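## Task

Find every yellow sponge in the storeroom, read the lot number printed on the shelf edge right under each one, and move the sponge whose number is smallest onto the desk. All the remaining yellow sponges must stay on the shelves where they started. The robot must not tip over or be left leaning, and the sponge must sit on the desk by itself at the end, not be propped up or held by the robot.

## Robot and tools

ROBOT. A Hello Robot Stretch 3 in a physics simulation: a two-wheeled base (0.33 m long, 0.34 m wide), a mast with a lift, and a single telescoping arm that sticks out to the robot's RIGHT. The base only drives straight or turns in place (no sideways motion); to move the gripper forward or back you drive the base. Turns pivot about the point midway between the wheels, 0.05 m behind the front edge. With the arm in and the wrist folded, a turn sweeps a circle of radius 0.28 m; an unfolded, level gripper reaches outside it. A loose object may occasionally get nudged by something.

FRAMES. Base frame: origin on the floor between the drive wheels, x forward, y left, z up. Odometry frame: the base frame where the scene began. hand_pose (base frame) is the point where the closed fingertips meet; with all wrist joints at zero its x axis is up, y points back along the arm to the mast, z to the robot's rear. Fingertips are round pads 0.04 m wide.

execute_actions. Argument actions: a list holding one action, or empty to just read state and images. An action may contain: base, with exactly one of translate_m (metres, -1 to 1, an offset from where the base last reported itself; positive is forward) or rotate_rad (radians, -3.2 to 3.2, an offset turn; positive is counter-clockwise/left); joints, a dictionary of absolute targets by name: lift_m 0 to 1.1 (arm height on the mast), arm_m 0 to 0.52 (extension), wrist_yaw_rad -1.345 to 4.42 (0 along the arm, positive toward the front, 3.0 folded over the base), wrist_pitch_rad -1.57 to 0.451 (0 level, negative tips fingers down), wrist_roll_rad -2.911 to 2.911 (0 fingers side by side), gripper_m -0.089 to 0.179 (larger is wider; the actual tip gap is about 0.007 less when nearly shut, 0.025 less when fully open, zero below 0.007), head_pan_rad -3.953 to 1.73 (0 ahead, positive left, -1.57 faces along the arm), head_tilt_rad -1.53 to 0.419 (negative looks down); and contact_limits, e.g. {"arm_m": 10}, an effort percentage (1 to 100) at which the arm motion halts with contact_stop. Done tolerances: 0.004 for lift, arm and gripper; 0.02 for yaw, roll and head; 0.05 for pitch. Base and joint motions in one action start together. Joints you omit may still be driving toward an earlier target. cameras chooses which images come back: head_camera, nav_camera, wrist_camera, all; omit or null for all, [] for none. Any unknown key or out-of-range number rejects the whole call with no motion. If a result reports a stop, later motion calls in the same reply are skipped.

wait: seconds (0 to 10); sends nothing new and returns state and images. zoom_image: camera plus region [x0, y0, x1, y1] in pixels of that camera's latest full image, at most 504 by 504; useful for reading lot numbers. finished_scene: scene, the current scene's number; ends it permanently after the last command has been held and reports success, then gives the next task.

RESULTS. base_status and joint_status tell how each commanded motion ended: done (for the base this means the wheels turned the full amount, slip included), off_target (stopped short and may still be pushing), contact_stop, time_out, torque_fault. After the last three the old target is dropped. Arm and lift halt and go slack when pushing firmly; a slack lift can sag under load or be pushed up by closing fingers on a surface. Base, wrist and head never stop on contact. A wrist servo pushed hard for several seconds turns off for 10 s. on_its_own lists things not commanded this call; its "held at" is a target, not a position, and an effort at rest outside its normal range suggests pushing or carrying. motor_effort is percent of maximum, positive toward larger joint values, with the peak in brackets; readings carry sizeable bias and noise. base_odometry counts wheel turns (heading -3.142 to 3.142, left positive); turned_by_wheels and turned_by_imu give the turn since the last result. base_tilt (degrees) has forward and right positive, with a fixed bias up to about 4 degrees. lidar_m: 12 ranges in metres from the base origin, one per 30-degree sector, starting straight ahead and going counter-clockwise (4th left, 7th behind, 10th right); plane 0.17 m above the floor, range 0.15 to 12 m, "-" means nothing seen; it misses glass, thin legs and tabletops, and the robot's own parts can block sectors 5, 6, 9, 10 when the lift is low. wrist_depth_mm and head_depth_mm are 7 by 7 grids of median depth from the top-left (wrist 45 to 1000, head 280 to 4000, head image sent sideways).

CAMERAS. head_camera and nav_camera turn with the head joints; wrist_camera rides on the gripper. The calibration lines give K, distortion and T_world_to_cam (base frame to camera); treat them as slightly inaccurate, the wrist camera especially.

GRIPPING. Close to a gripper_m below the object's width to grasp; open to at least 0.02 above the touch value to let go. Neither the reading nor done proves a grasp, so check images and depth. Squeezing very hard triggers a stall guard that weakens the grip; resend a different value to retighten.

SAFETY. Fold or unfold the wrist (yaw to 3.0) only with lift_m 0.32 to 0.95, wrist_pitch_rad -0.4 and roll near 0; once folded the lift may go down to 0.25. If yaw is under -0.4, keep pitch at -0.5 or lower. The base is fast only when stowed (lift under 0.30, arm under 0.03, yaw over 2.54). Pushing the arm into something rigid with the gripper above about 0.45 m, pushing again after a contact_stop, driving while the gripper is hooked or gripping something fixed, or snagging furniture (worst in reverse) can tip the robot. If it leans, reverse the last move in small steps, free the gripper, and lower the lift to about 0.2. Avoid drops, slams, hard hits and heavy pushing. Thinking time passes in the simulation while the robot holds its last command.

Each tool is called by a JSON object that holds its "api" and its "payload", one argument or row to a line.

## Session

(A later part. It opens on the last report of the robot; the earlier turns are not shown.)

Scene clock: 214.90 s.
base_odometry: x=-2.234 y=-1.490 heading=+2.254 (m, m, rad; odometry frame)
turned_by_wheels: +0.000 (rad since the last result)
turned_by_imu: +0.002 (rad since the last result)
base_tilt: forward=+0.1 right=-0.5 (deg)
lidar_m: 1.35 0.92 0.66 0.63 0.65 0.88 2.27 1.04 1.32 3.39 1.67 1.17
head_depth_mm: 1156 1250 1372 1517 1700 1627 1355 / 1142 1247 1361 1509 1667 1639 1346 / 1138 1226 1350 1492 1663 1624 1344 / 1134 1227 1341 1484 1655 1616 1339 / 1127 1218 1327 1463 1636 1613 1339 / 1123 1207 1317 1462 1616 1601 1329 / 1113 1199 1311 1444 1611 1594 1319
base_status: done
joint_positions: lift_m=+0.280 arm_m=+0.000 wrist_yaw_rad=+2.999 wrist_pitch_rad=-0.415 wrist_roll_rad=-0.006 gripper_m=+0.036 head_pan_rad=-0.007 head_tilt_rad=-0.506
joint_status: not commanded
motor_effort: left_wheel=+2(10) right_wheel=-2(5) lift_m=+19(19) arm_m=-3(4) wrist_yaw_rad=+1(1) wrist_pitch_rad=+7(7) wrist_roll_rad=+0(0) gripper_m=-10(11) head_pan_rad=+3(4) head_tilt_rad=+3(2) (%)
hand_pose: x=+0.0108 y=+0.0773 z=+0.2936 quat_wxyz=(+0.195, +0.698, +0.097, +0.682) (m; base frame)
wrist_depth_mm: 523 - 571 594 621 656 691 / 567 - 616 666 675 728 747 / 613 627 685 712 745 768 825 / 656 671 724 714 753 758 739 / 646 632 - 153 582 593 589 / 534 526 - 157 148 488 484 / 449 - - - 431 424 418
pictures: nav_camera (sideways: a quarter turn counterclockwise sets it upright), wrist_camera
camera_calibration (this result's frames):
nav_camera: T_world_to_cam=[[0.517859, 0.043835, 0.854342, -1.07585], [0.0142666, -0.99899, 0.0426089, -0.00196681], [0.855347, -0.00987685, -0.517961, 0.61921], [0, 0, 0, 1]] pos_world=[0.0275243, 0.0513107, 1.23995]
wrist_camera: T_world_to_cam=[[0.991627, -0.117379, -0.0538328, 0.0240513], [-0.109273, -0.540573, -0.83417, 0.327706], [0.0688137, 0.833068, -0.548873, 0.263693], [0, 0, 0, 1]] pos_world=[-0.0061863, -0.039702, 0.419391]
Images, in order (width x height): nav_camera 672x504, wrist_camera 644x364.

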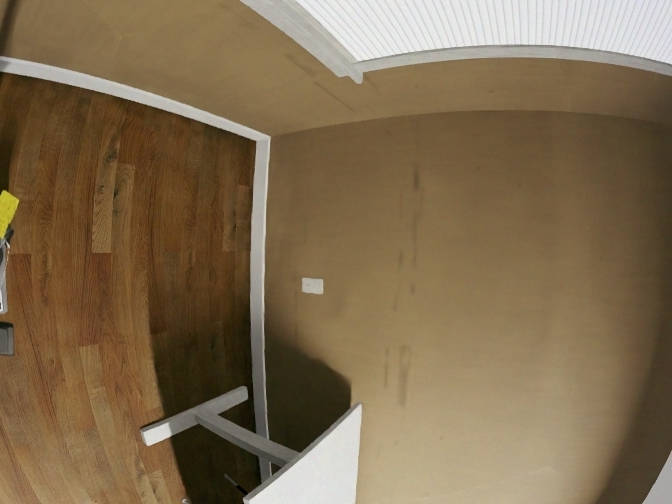

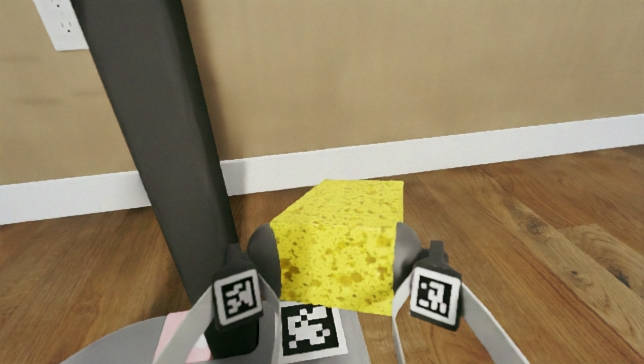

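{"api": "execute_actions", "payload": {
  "actions": [
    {"base":{"translate_m":0.9}}
  ],
  "cameras": []
}}

{"api": "execute_actions", "payload": {
  "actions": [
    {"joints":{"lift_m":0.85,"head_pan_rad":-1.57,"head_tilt_rad":-0.8}}
  ],
  "cameras": []
}}

{"api": "execute_actions", "payload": {
  "actions": [
    {"joints":{"wrist_yaw_rad":0}}
  ],
  "cameras": ["head_camera"]
}}

Scene clock: 227.03 s.
base_odometry: x=-2.802 y=-0.792 heading=+2.254 (m, m, rad; odometry frame)
turned_by_wheels: +0.000 (rad since the last result)
turned_by_imu: +0.001 (rad since the last result)
base_tilt: forward=+0.1 right=-0.6 (deg)
lidar_m: 0.44 0.46 0.62 0.65 0.67 0.91 1.89 1.91 2.58 0.77 0.65 0.46
head_depth_mm: 348 378 414 457 512 578 667 / 346 376 411 455 507 575 659 / 343 373 409 450 503 568 654 / 343 371 406 447 499 566 647 / 340 369 402 443 494 558 640 / 338 366 399 441 490 553 633 / 337 365 397 437 486 548 625
base_status: done
joint_positions: lift_m=+0.280 arm_m=+0.000 wrist_yaw_rad=+2.999 wrist_pitch_rad=-0.415 wrist_roll_rad=-0.006 gripper_m=+0.036 head_pan_rad=-0.007 head_tilt_rad=-0.506
joint_status: not commanded
motor_effort: left_wheel=+2(9) right_wheel=-2(5) lift_m=+19(19) arm_m=-3(4) wrist_yaw_rad=+1(1) wrist_pitch_rad=+7(7) wrist_roll_rad=+0(0) gripper_m=-11(11) head_pan_rad=+3(4) head_tilt_rad=+2(2) (%)
hand_pose: x=+0.0108 y=+0.0773 z=+0.2936 quat_wxyz=(+0.195, +0.698, +0.097, +0.682) (m; base frame)
wrist_depth_mm: 550 - 581 616 654 567 420 / 586 - 648 669 696 586 429 / 629 649 689 726 766 611 442 / 671 694 723 750 751 623 443 / 642 650 - 153 566 567 451 / 532 524 - 156 149 497 456 / 447 - - - 431 418 416
pictures: none
No camera images: the call's "cameras" was empty. Leave "cameras" out to get every camera's image.

Scene clock: 233.03 s.
base_odometry: x=-2.802 y=-0.792 heading=+2.254 (m, m, rad; odometry frame)
turned_by_wheels: +0.000 (rad since the last result)
turned_by_imu: -0.001 (rad since the last result)
base_tilt: forward=+0.2 right=-0.6 (deg)
lidar_m: 0.44 0.46 0.62 0.65 0.67 0.90 1.90 1.92 2.58 0.77 0.65 0.46
head_depth_mm: 3655 3166 2216 1745 1590 - - / 3434 1507 1029 1730 1597 - 1147 / 3184 1359 1024 1721 1553 - 1152 / 3157 1347 1010 1047 1439 - - / 3484 1329 1006 1073 1521 - 1139 / 2172 1318 1003 1684 1534 1345 1141 / 1654 1306 992 1422 1485 1315 1158
base_status: not commanded
joint_positions: lift_m=+0.850 arm_m=+0.000 wrist_yaw_rad=+2.999 wrist_pitch_rad=-0.415 wrist_roll_rad=-0.006 gripper_m=+0.036 head_pan_rad=-1.563 head_tilt_rad=-0.790
joint_status: all done
motor_effort: left_wheel=+2(2) right_wheel=-2(2) lift_m=+28(28) arm_m=-4(3) wrist_yaw_rad=+1(1) wrist_pitch_rad=+7(7) wrist_roll_rad=+0(1) gripper_m=-11(12) head_pan_rad=-2(40) head_tilt_rad=-3(21) (%)
hand_pose: x=+0.0108 y=+0.0773 z=+0.8631 quat_wxyz=(+0.195, +0.698, +0.097, +0.682) (m; base frame)
wrist_depth_mm: 541 - 582 611 644 583 419 / 574 - 623 664 692 585 425 / 609 659 707 742 764 615 434 / 680 734 760 779 790 623 441 / 758 787 - 153 820 639 457 / 813 867 - 158 149 655 455 / 930 970 - - - 638 473
pictures: none
No camera images: the call's "cameras" was empty. Leave "cameras" out to get every camera's image.

Scene clock: 235.53 s.
base_odometry: x=-2.802 y=-0.792 heading=+2.254 (m, m, rad; odometry frame)
turned_by_wheels: +0.000 (rad since the last result)
turned_by_imu: +0.000 (rad since the last result)
base_tilt: forward=+0.1 right=-0.7 (deg)
lidar_m: 0.44 0.46 0.62 0.65 0.67 0.91 1.90 1.92 2.58 0.77 0.65 0.46
head_depth_mm: 3713 3160 2213 1744 1605 - - / 3462 1506 1025 1720 1599 - - / 3207 1363 1020 896 1551 - - / 3230 1345 1011 862 - - - / 3508 1328 1007 1079 1516 1317 1163 / 2145 1314 1001 1698 1530 1316 1158 / 1649 1310 992 1421 1476 1316 1160
base_status: not commanded
joint_positions: lift_m=+0.850 arm_m=+0.000 wrist_yaw_rad=+0.002 wrist_pitch_rad=-0.415 wrist_roll_rad=-0.006 gripper_m=+0.036 head_pan_rad=-1.563 head_tilt_rad=-0.790
joint_status: all done
motor_effort: left_wheel=+2(2) right_wheel=-2(2) lift_m=+27(28) arm_m=-3(3) wrist_yaw_rad=-1(2) wrist_pitch_rad=+7(7) wrist_roll_rad=+0(0) gripper_m=-11(11) head_pan_rad=-2(2) head_tilt_rad=-3(3) (%)
hand_pose: x=-0.0210 y=-0.3699 z=+0.8631 quat_wxyz=(+0.695, +0.147, -0.689, -0.145) (m; base frame)
wrist_depth_mm: 553 818 - - - - - / 549 775 - - - - - / 537 696 710 674 660 - - / 526 527 510 476 510 513 - / 519 717 - 154 - - - / 530 746 - 158 149 - - / 526 714 - 929 934 - -
pictures: head_camera (sideways: a quarter turn clockwise sets it upright)
camera_calibration (this result's frames):
head_camera: T_world_to_cam=[[-0.0230779, 0.709148, -0.704682, 0.934666], [0.999117, -0.00839168, -0.0411653, 0.052519], [-0.0351057, -0.70501, -0.708328, 0.881095], [0, 0, 0, 1]] pos_world=[0.0000290332, -0.0411942, 1.28491]
Images, in order (width x height): head_camera 896x504.

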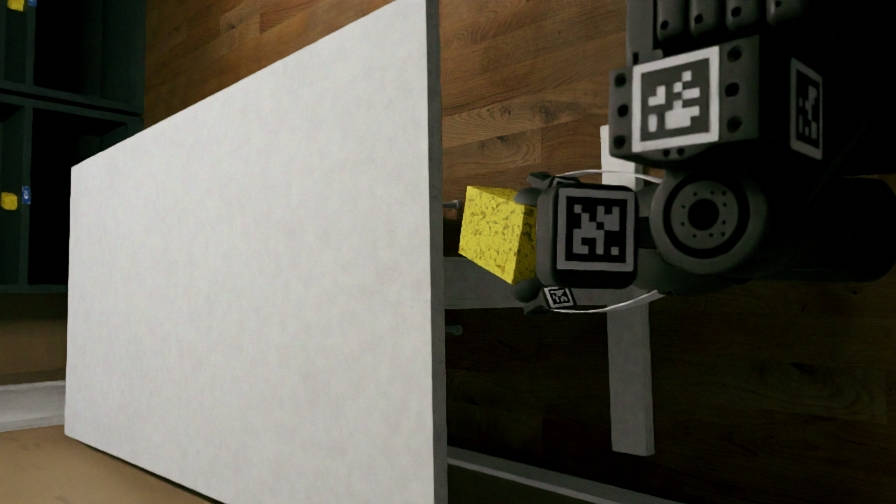

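{"api": "execute_actions", "payload": {
  "actions": [
    {"joints":{"arm_m":0.5}}
  ],
  "cameras": []
}}

{"api": "execute_actions", "payload": {
  "actions": [
    {"joints":{"lift_m":0.77,"head_tilt_rad":-0.6}}
  ],
  "cameras": ["head_camera","wrist_camera"]
}}

Scene clock: 247.03 s.
base_odometry: x=-2.802 y=-0.792 heading=+2.254 (m, m, rad; odometry frame)
turned_by_wheels: +0.000 (rad since the last result)
turned_by_imu: -0.001 (rad since the last result)
base_tilt: forward=+0.1 right=-0.4 (deg)
lidar_m: 0.44 0.46 0.62 0.65 0.67 0.90 1.90 1.91 2.58 0.77 0.64 0.46
head_depth_mm: 3681 3128 2358 - - - 1150 / 3445 3260 - 1761 1537 1345 1179 / 3182 - 1020 1722 1555 1336 1165 / 3150 - 983 1051 1438 1324 1165 / 3476 1328 1006 1076 1503 1318 1163 / 2147 1316 992 1702 1535 1321 1159 / 1653 1309 993 1424 1477 1310 1155
base_status: not commanded
joint_positions: lift_m=+0.850 arm_m=+0.500 wrist_yaw_rad=+0.001 wrist_pitch_rad=-0.415 wrist_roll_rad=-0.006 gripper_m=+0.036 head_pan_rad=-1.563 head_tilt_rad=-0.790
joint_status: all done
motor_effort: left_wheel=+2(2) right_wheel=-2(2) lift_m=+27(27) arm_m=+3(5) wrist_yaw_rad=+0(2) wrist_pitch_rad=+7(7) wrist_roll_rad=+0(0) gripper_m=-11(11) head_pan_rad=-3(2) head_tilt_rad=-4(3) (%)
hand_pose: x=-0.0213 y=-0.8695 z=+0.8631 quat_wxyz=(+0.694, +0.147, -0.689, -0.145) (m; base frame)
wrist_depth_mm: 570 855 - - - - - / 553 818 - - - - - / 556 724 693 675 663 - - / 514 522 503 469 483 477 - / 411 408 416 153 368 379 392 / 336 335 336 157 149 317 312 / 286 285 273 278 273 271 267
pictures: none
No camera images: the call's "cameras" was empty. Leave "cameras" out to get every camera's image.

Scene clock: 248.60 s.
base_odometry: x=-2.802 y=-0.792 heading=+2.254 (m, m, rad; odometry frame)
turned_by_wheels: +0.000 (rad since the last result)
turned_by_imu: +0.000 (rad since the last result)
base_tilt: forward=+0.1 right=-0.4 (deg)
lidar_m: 0.44 0.46 0.62 0.65 0.67 0.90 1.89 1.91 2.57 0.77 0.65 0.46
head_depth_mm: 3557 3945 3377 2307 1687 1548 - / 3451 3755 3374 1079 - - 1243 / 3543 3830 1508 - 1666 1491 1258 / 3585 3760 1497 941 1027 1415 1259 / 3543 3842 1439 1029 1020 1411 1255 / 2648 2317 1424 1027 880 1472 1251 / 1674 1660 1440 1018 876 1436 1251
base_status: not commanded
joint_positions: lift_m=+0.770 arm_m=+0.500 wrist_yaw_rad=+0.001 wrist_pitch_rad=-0.415 wrist_roll_rad=-0.006 gripper_m=+0.036 head_pan_rad=-1.563 head_tilt_rad=-0.607
joint_status: all done
motor_effort: left_wheel=+2(2) right_wheel=-2(2) lift_m=+18(24) arm_m=+3(3) wrist_yaw_rad=-1(0) wrist_pitch_rad=+7(7) wrist_roll_rad=+0(0) gripper_m=-11(12) head_pan_rad=-2(4) head_tilt_rad=+3(15) (%)
hand_pose: x=-0.0213 y=-0.8695 z=+0.7836 quat_wxyz=(+0.694, +0.147, -0.689, -0.145) (m; base frame)
wrist_depth_mm: 549 819 - - - - - / 563 718 763 735 708 - - / 516 506 492 473 466 452 - / 374 366 358 336 342 333 331 / 295 288 293 153 260 266 262 / 237 237 237 157 149 224 219 / 202 200 193 194 193 188 188
pictures: head_camera (sideways: a quarter turn clockwise sets it upright), wrist_camera
camera_calibration (this result's frames):
head_camera: T_world_to_cam=[[-0.0218088, 0.568545, -0.822363, 1.08805], [0.99917, -0.0159119, -0.0374984, 0.0477542], [-0.0344049, -0.822499, -0.567726, 0.698195], [0, 0, 0, 1]] pos_world=[0.0000358243, -0.0435796, 1.29295]
wrist_camera: T_world_to_cam=[[-0.998211, -0.0260159, -0.0538412, 0.00815141], [0.0306329, 0.550799, -0.834076, 1.17294], [0.0513549, -0.834233, -0.549016, -0.126377], [0, 0, 0, 1]] pos_world=[-0.0213038, -0.751271, 0.90938]
Images, in order (width x height): head_camera 896x504, wrist_camera 644x364.

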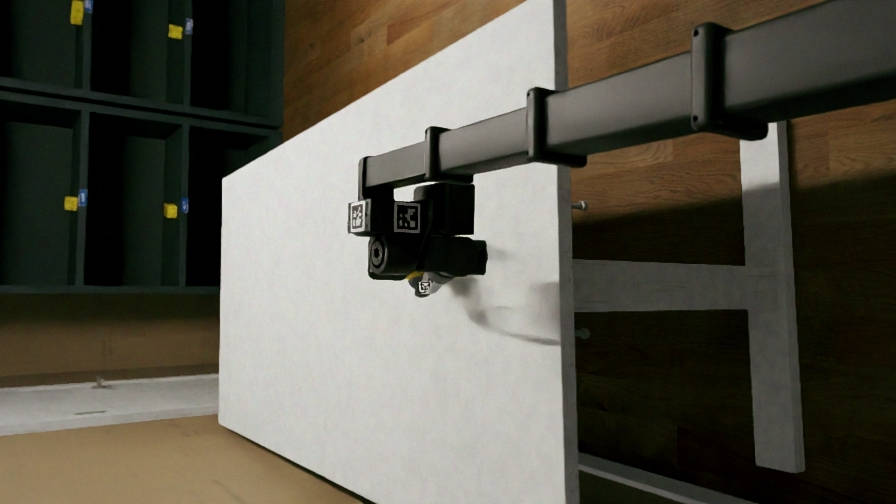

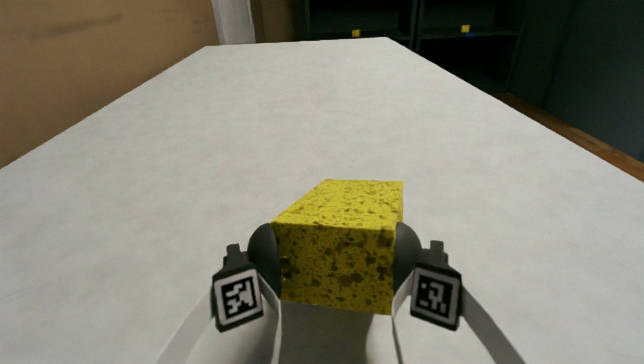

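{"api": "execute_actions", "payload": {
  "actions": [
    {"joints":{"lift_m":0.755}}
  ],
  "cameras": []
}}

{"api": "execute_actions", "payload": {
  "actions": [
    {"joints":{"gripper_m":0.13}}
  ],
  "cameras": []
}}

{"api": "execute_actions", "payload": {
  "actions": [
    {"joints":{"lift_m":0.85,"arm_m":0.3}}
  ],
  "cameras": ["wrist_camera"]
}}

{"api": "finished_scene", "payload": {
  "scene": 1
}}

Scene clock: 259.80 s.
base_odometry: x=-2.802 y=-0.792 heading=+2.254 (m, m, rad; odometry frame)
turned_by_wheels: +0.000 (rad since the last result)
turned_by_imu: -0.001 (rad since the last result)
base_tilt: forward=+0.0 right=-0.5 (deg)
lidar_m: 0.44 0.46 0.62 0.65 0.67 0.90 1.90 1.92 2.58 0.77 0.65 0.46
head_depth_mm: 3613 3957 3400 2298 1684 1545 - / 3469 3790 3393 1078 903 - 1236 / 3562 3839 1488 - 1679 1477 1268 / 3518 3792 1446 939 1023 1406 1261 / 3582 3817 1445 1029 1020 1408 1257 / 2672 2297 1430 1021 886 1479 1254 / 1675 1659 1433 1015 873 1443 1236
base_status: not commanded
joint_positions: lift_m=+0.755 arm_m=+0.500 wrist_yaw_rad=+0.001 wrist_pitch_rad=-0.415 wrist_roll_rad=-0.006 gripper_m=+0.036 head_pan_rad=-1.563 head_tilt_rad=-0.607
joint_status: all done
motor_effort: left_wheel=+2(1) right_wheel=-2(2) lift_m=+19(18) arm_m=+2(3) wrist_yaw_rad=-1(1) wrist_pitch_rad=+7(7) wrist_roll_rad=+0(0) gripper_m=-11(11) head_pan_rad=-3(2) head_tilt_rad=+2(2) (%)
hand_pose: x=-0.0213 y=-0.8695 z=+0.7686 quat_wxyz=(+0.694, +0.147, -0.689, -0.145) (m; base frame)
wrist_depth_mm: 565 832 - - - - - / 556 708 695 684 652 - - / 500 473 457 439 424 413 - / 345 338 332 308 315 312 306 / 268 265 269 153 238 249 243 / 220 217 218 157 149 205 203 / 186 185 178 180 177 174 173
pictures: none
No camera images: the call's "cameras" was empty. Leave "cameras" out to get every camera's image.

Scene clock: 261.23 s.
base_odometry: x=-2.802 y=-0.792 heading=+2.254 (m, m, rad; odometry frame)
turned_by_wheels: +0.000 (rad since the last result)
turned_by_imu: +0.000 (rad since the last result)
base_tilt: forward=+0.1 right=-0.5 (deg)
lidar_m: 0.44 0.46 0.62 0.65 0.67 0.90 1.90 1.91 2.57 0.77 0.65 0.46
head_depth_mm: 3547 3981 3439 2308 1681 1557 - / 3466 3819 3370 1072 904 - 1239 / 3512 3855 1470 - 1669 1498 1261 / 3521 3762 1459 959 1023 1417 1263 / 3626 3769 1454 1030 1023 1405 1253 / 2650 2275 1420 1023 882 1475 1256 / 1652 1671 1435 1018 877 1434 1250
base_status: not commanded
joint_positions: lift_m=+0.755 arm_m=+0.500 wrist_yaw_rad=+0.001 wrist_pitch_rad=-0.415 wrist_roll_rad=-0.006 gripper_m=+0.130 head_pan_rad=-1.563 head_tilt_rad=-0.607
joint_status: all done
motor_effort: left_wheel=+2(2) right_wheel=-2(2) lift_m=+19(18) arm_m=+3(2) wrist_yaw_rad=+0(0) wrist_pitch_rad=+7(7) wrist_roll_rad=+0(0) gripper_m=+0(86) head_pan_rad=-2(2) head_tilt_rad=+3(2) (%)
hand_pose: x=-0.0213 y=-0.8695 z=+0.7686 quat_wxyz=(+0.694, +0.147, -0.689, -0.145) (m; base frame)
wrist_depth_mm: 566 822 - - - - - / 559 722 715 697 662 - - / 501 474 451 438 432 416 - / 343 341 329 323 316 308 302 / 268 267 260 191 233 255 242 / 220 219 213 162 200 - 202 / 187 178 182 171 172 172 173
pictures: none
No camera images: the call's "cameras" was empty. Leave "cameras" out to get every camera's image.

Scene clock: 263.93 s.
base_odometry: x=-2.802 y=-0.792 heading=+2.254 (m, m, rad; odometry frame)
turned_by_wheels: +0.000 (rad since the last result)
turned_by_imu: +0.000 (rad since the last result)
base_tilt: forward=+0.0 right=-0.6 (deg)
lidar_m: 0.44 0.46 0.62 0.65 0.67 0.90 1.89 1.92 2.58 0.77 0.65 0.46
head_depth_mm: 3515 - 3422 2419 909 - - / 3466 3780 3397 - 1671 1483 1265 / 3579 3873 1480 - 1724 1499 1263 / 3481 3819 1455 - 1072 1420 1255 / 3552 3800 1440 1073 1017 1404 1258 / 2644 2299 1432 1024 882 1475 1250 / 1657 1667 1440 1019 876 1435 1249
base_status: not commanded
joint_positions: lift_m=+0.850 arm_m=+0.300 wrist_yaw_rad=+0.001 wrist_pitch_rad=-0.415 wrist_roll_rad=-0.006 gripper_m=+0.130 head_pan_rad=-1.563 head_tilt_rad=-0.606
joint_status: all done
motor_effort: left_wheel=+2(1) right_wheel=-2(2) lift_m=+28(31) arm_m=-4(4) wrist_yaw_rad=-1(1) wrist_pitch_rad=+7(7) wrist_roll_rad=+0(0) gripper_m=+0(0) head_pan_rad=-4(3) head_tilt_rad=+2(2) (%)
hand_pose: x=-0.0213 y=-0.6700 z=+0.8631 quat_wxyz=(+0.694, +0.147, -0.689, -0.145) (m; base frame)
wrist_depth_mm: 566 845 - - - - - / 545 827 - - - - - / 551 710 696 667 654 - - / 515 518 510 453 485 480 - / 412 413 405 380 384 392 394 / 339 338 326 327 324 - 313 / 287 277 281 278 278 263 269
pictures: wrist_camera
camera_calibration (this result's frames):
wrist_camera: T_world_to_cam=[[-0.998211, -0.0260138, -0.0538409, 0.0176231], [0.0306339, 0.550799, -0.834076, 1.12934], [0.051353, -0.834233, -0.549016, 0.0837223], [0, 0, 0, 1]] pos_world=[-0.021304, -0.551739, 0.988872]
Images, in order (width x height): wrist_camera 644x364.

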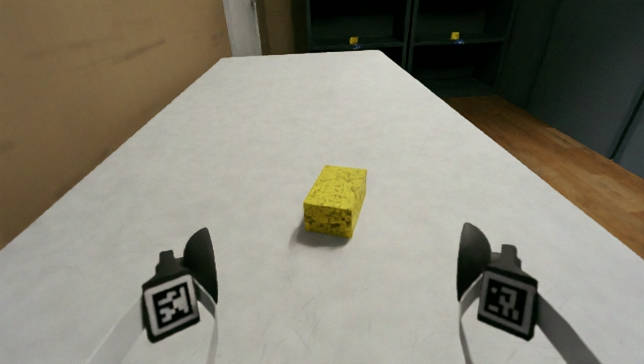

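The scene is finished: the task was done.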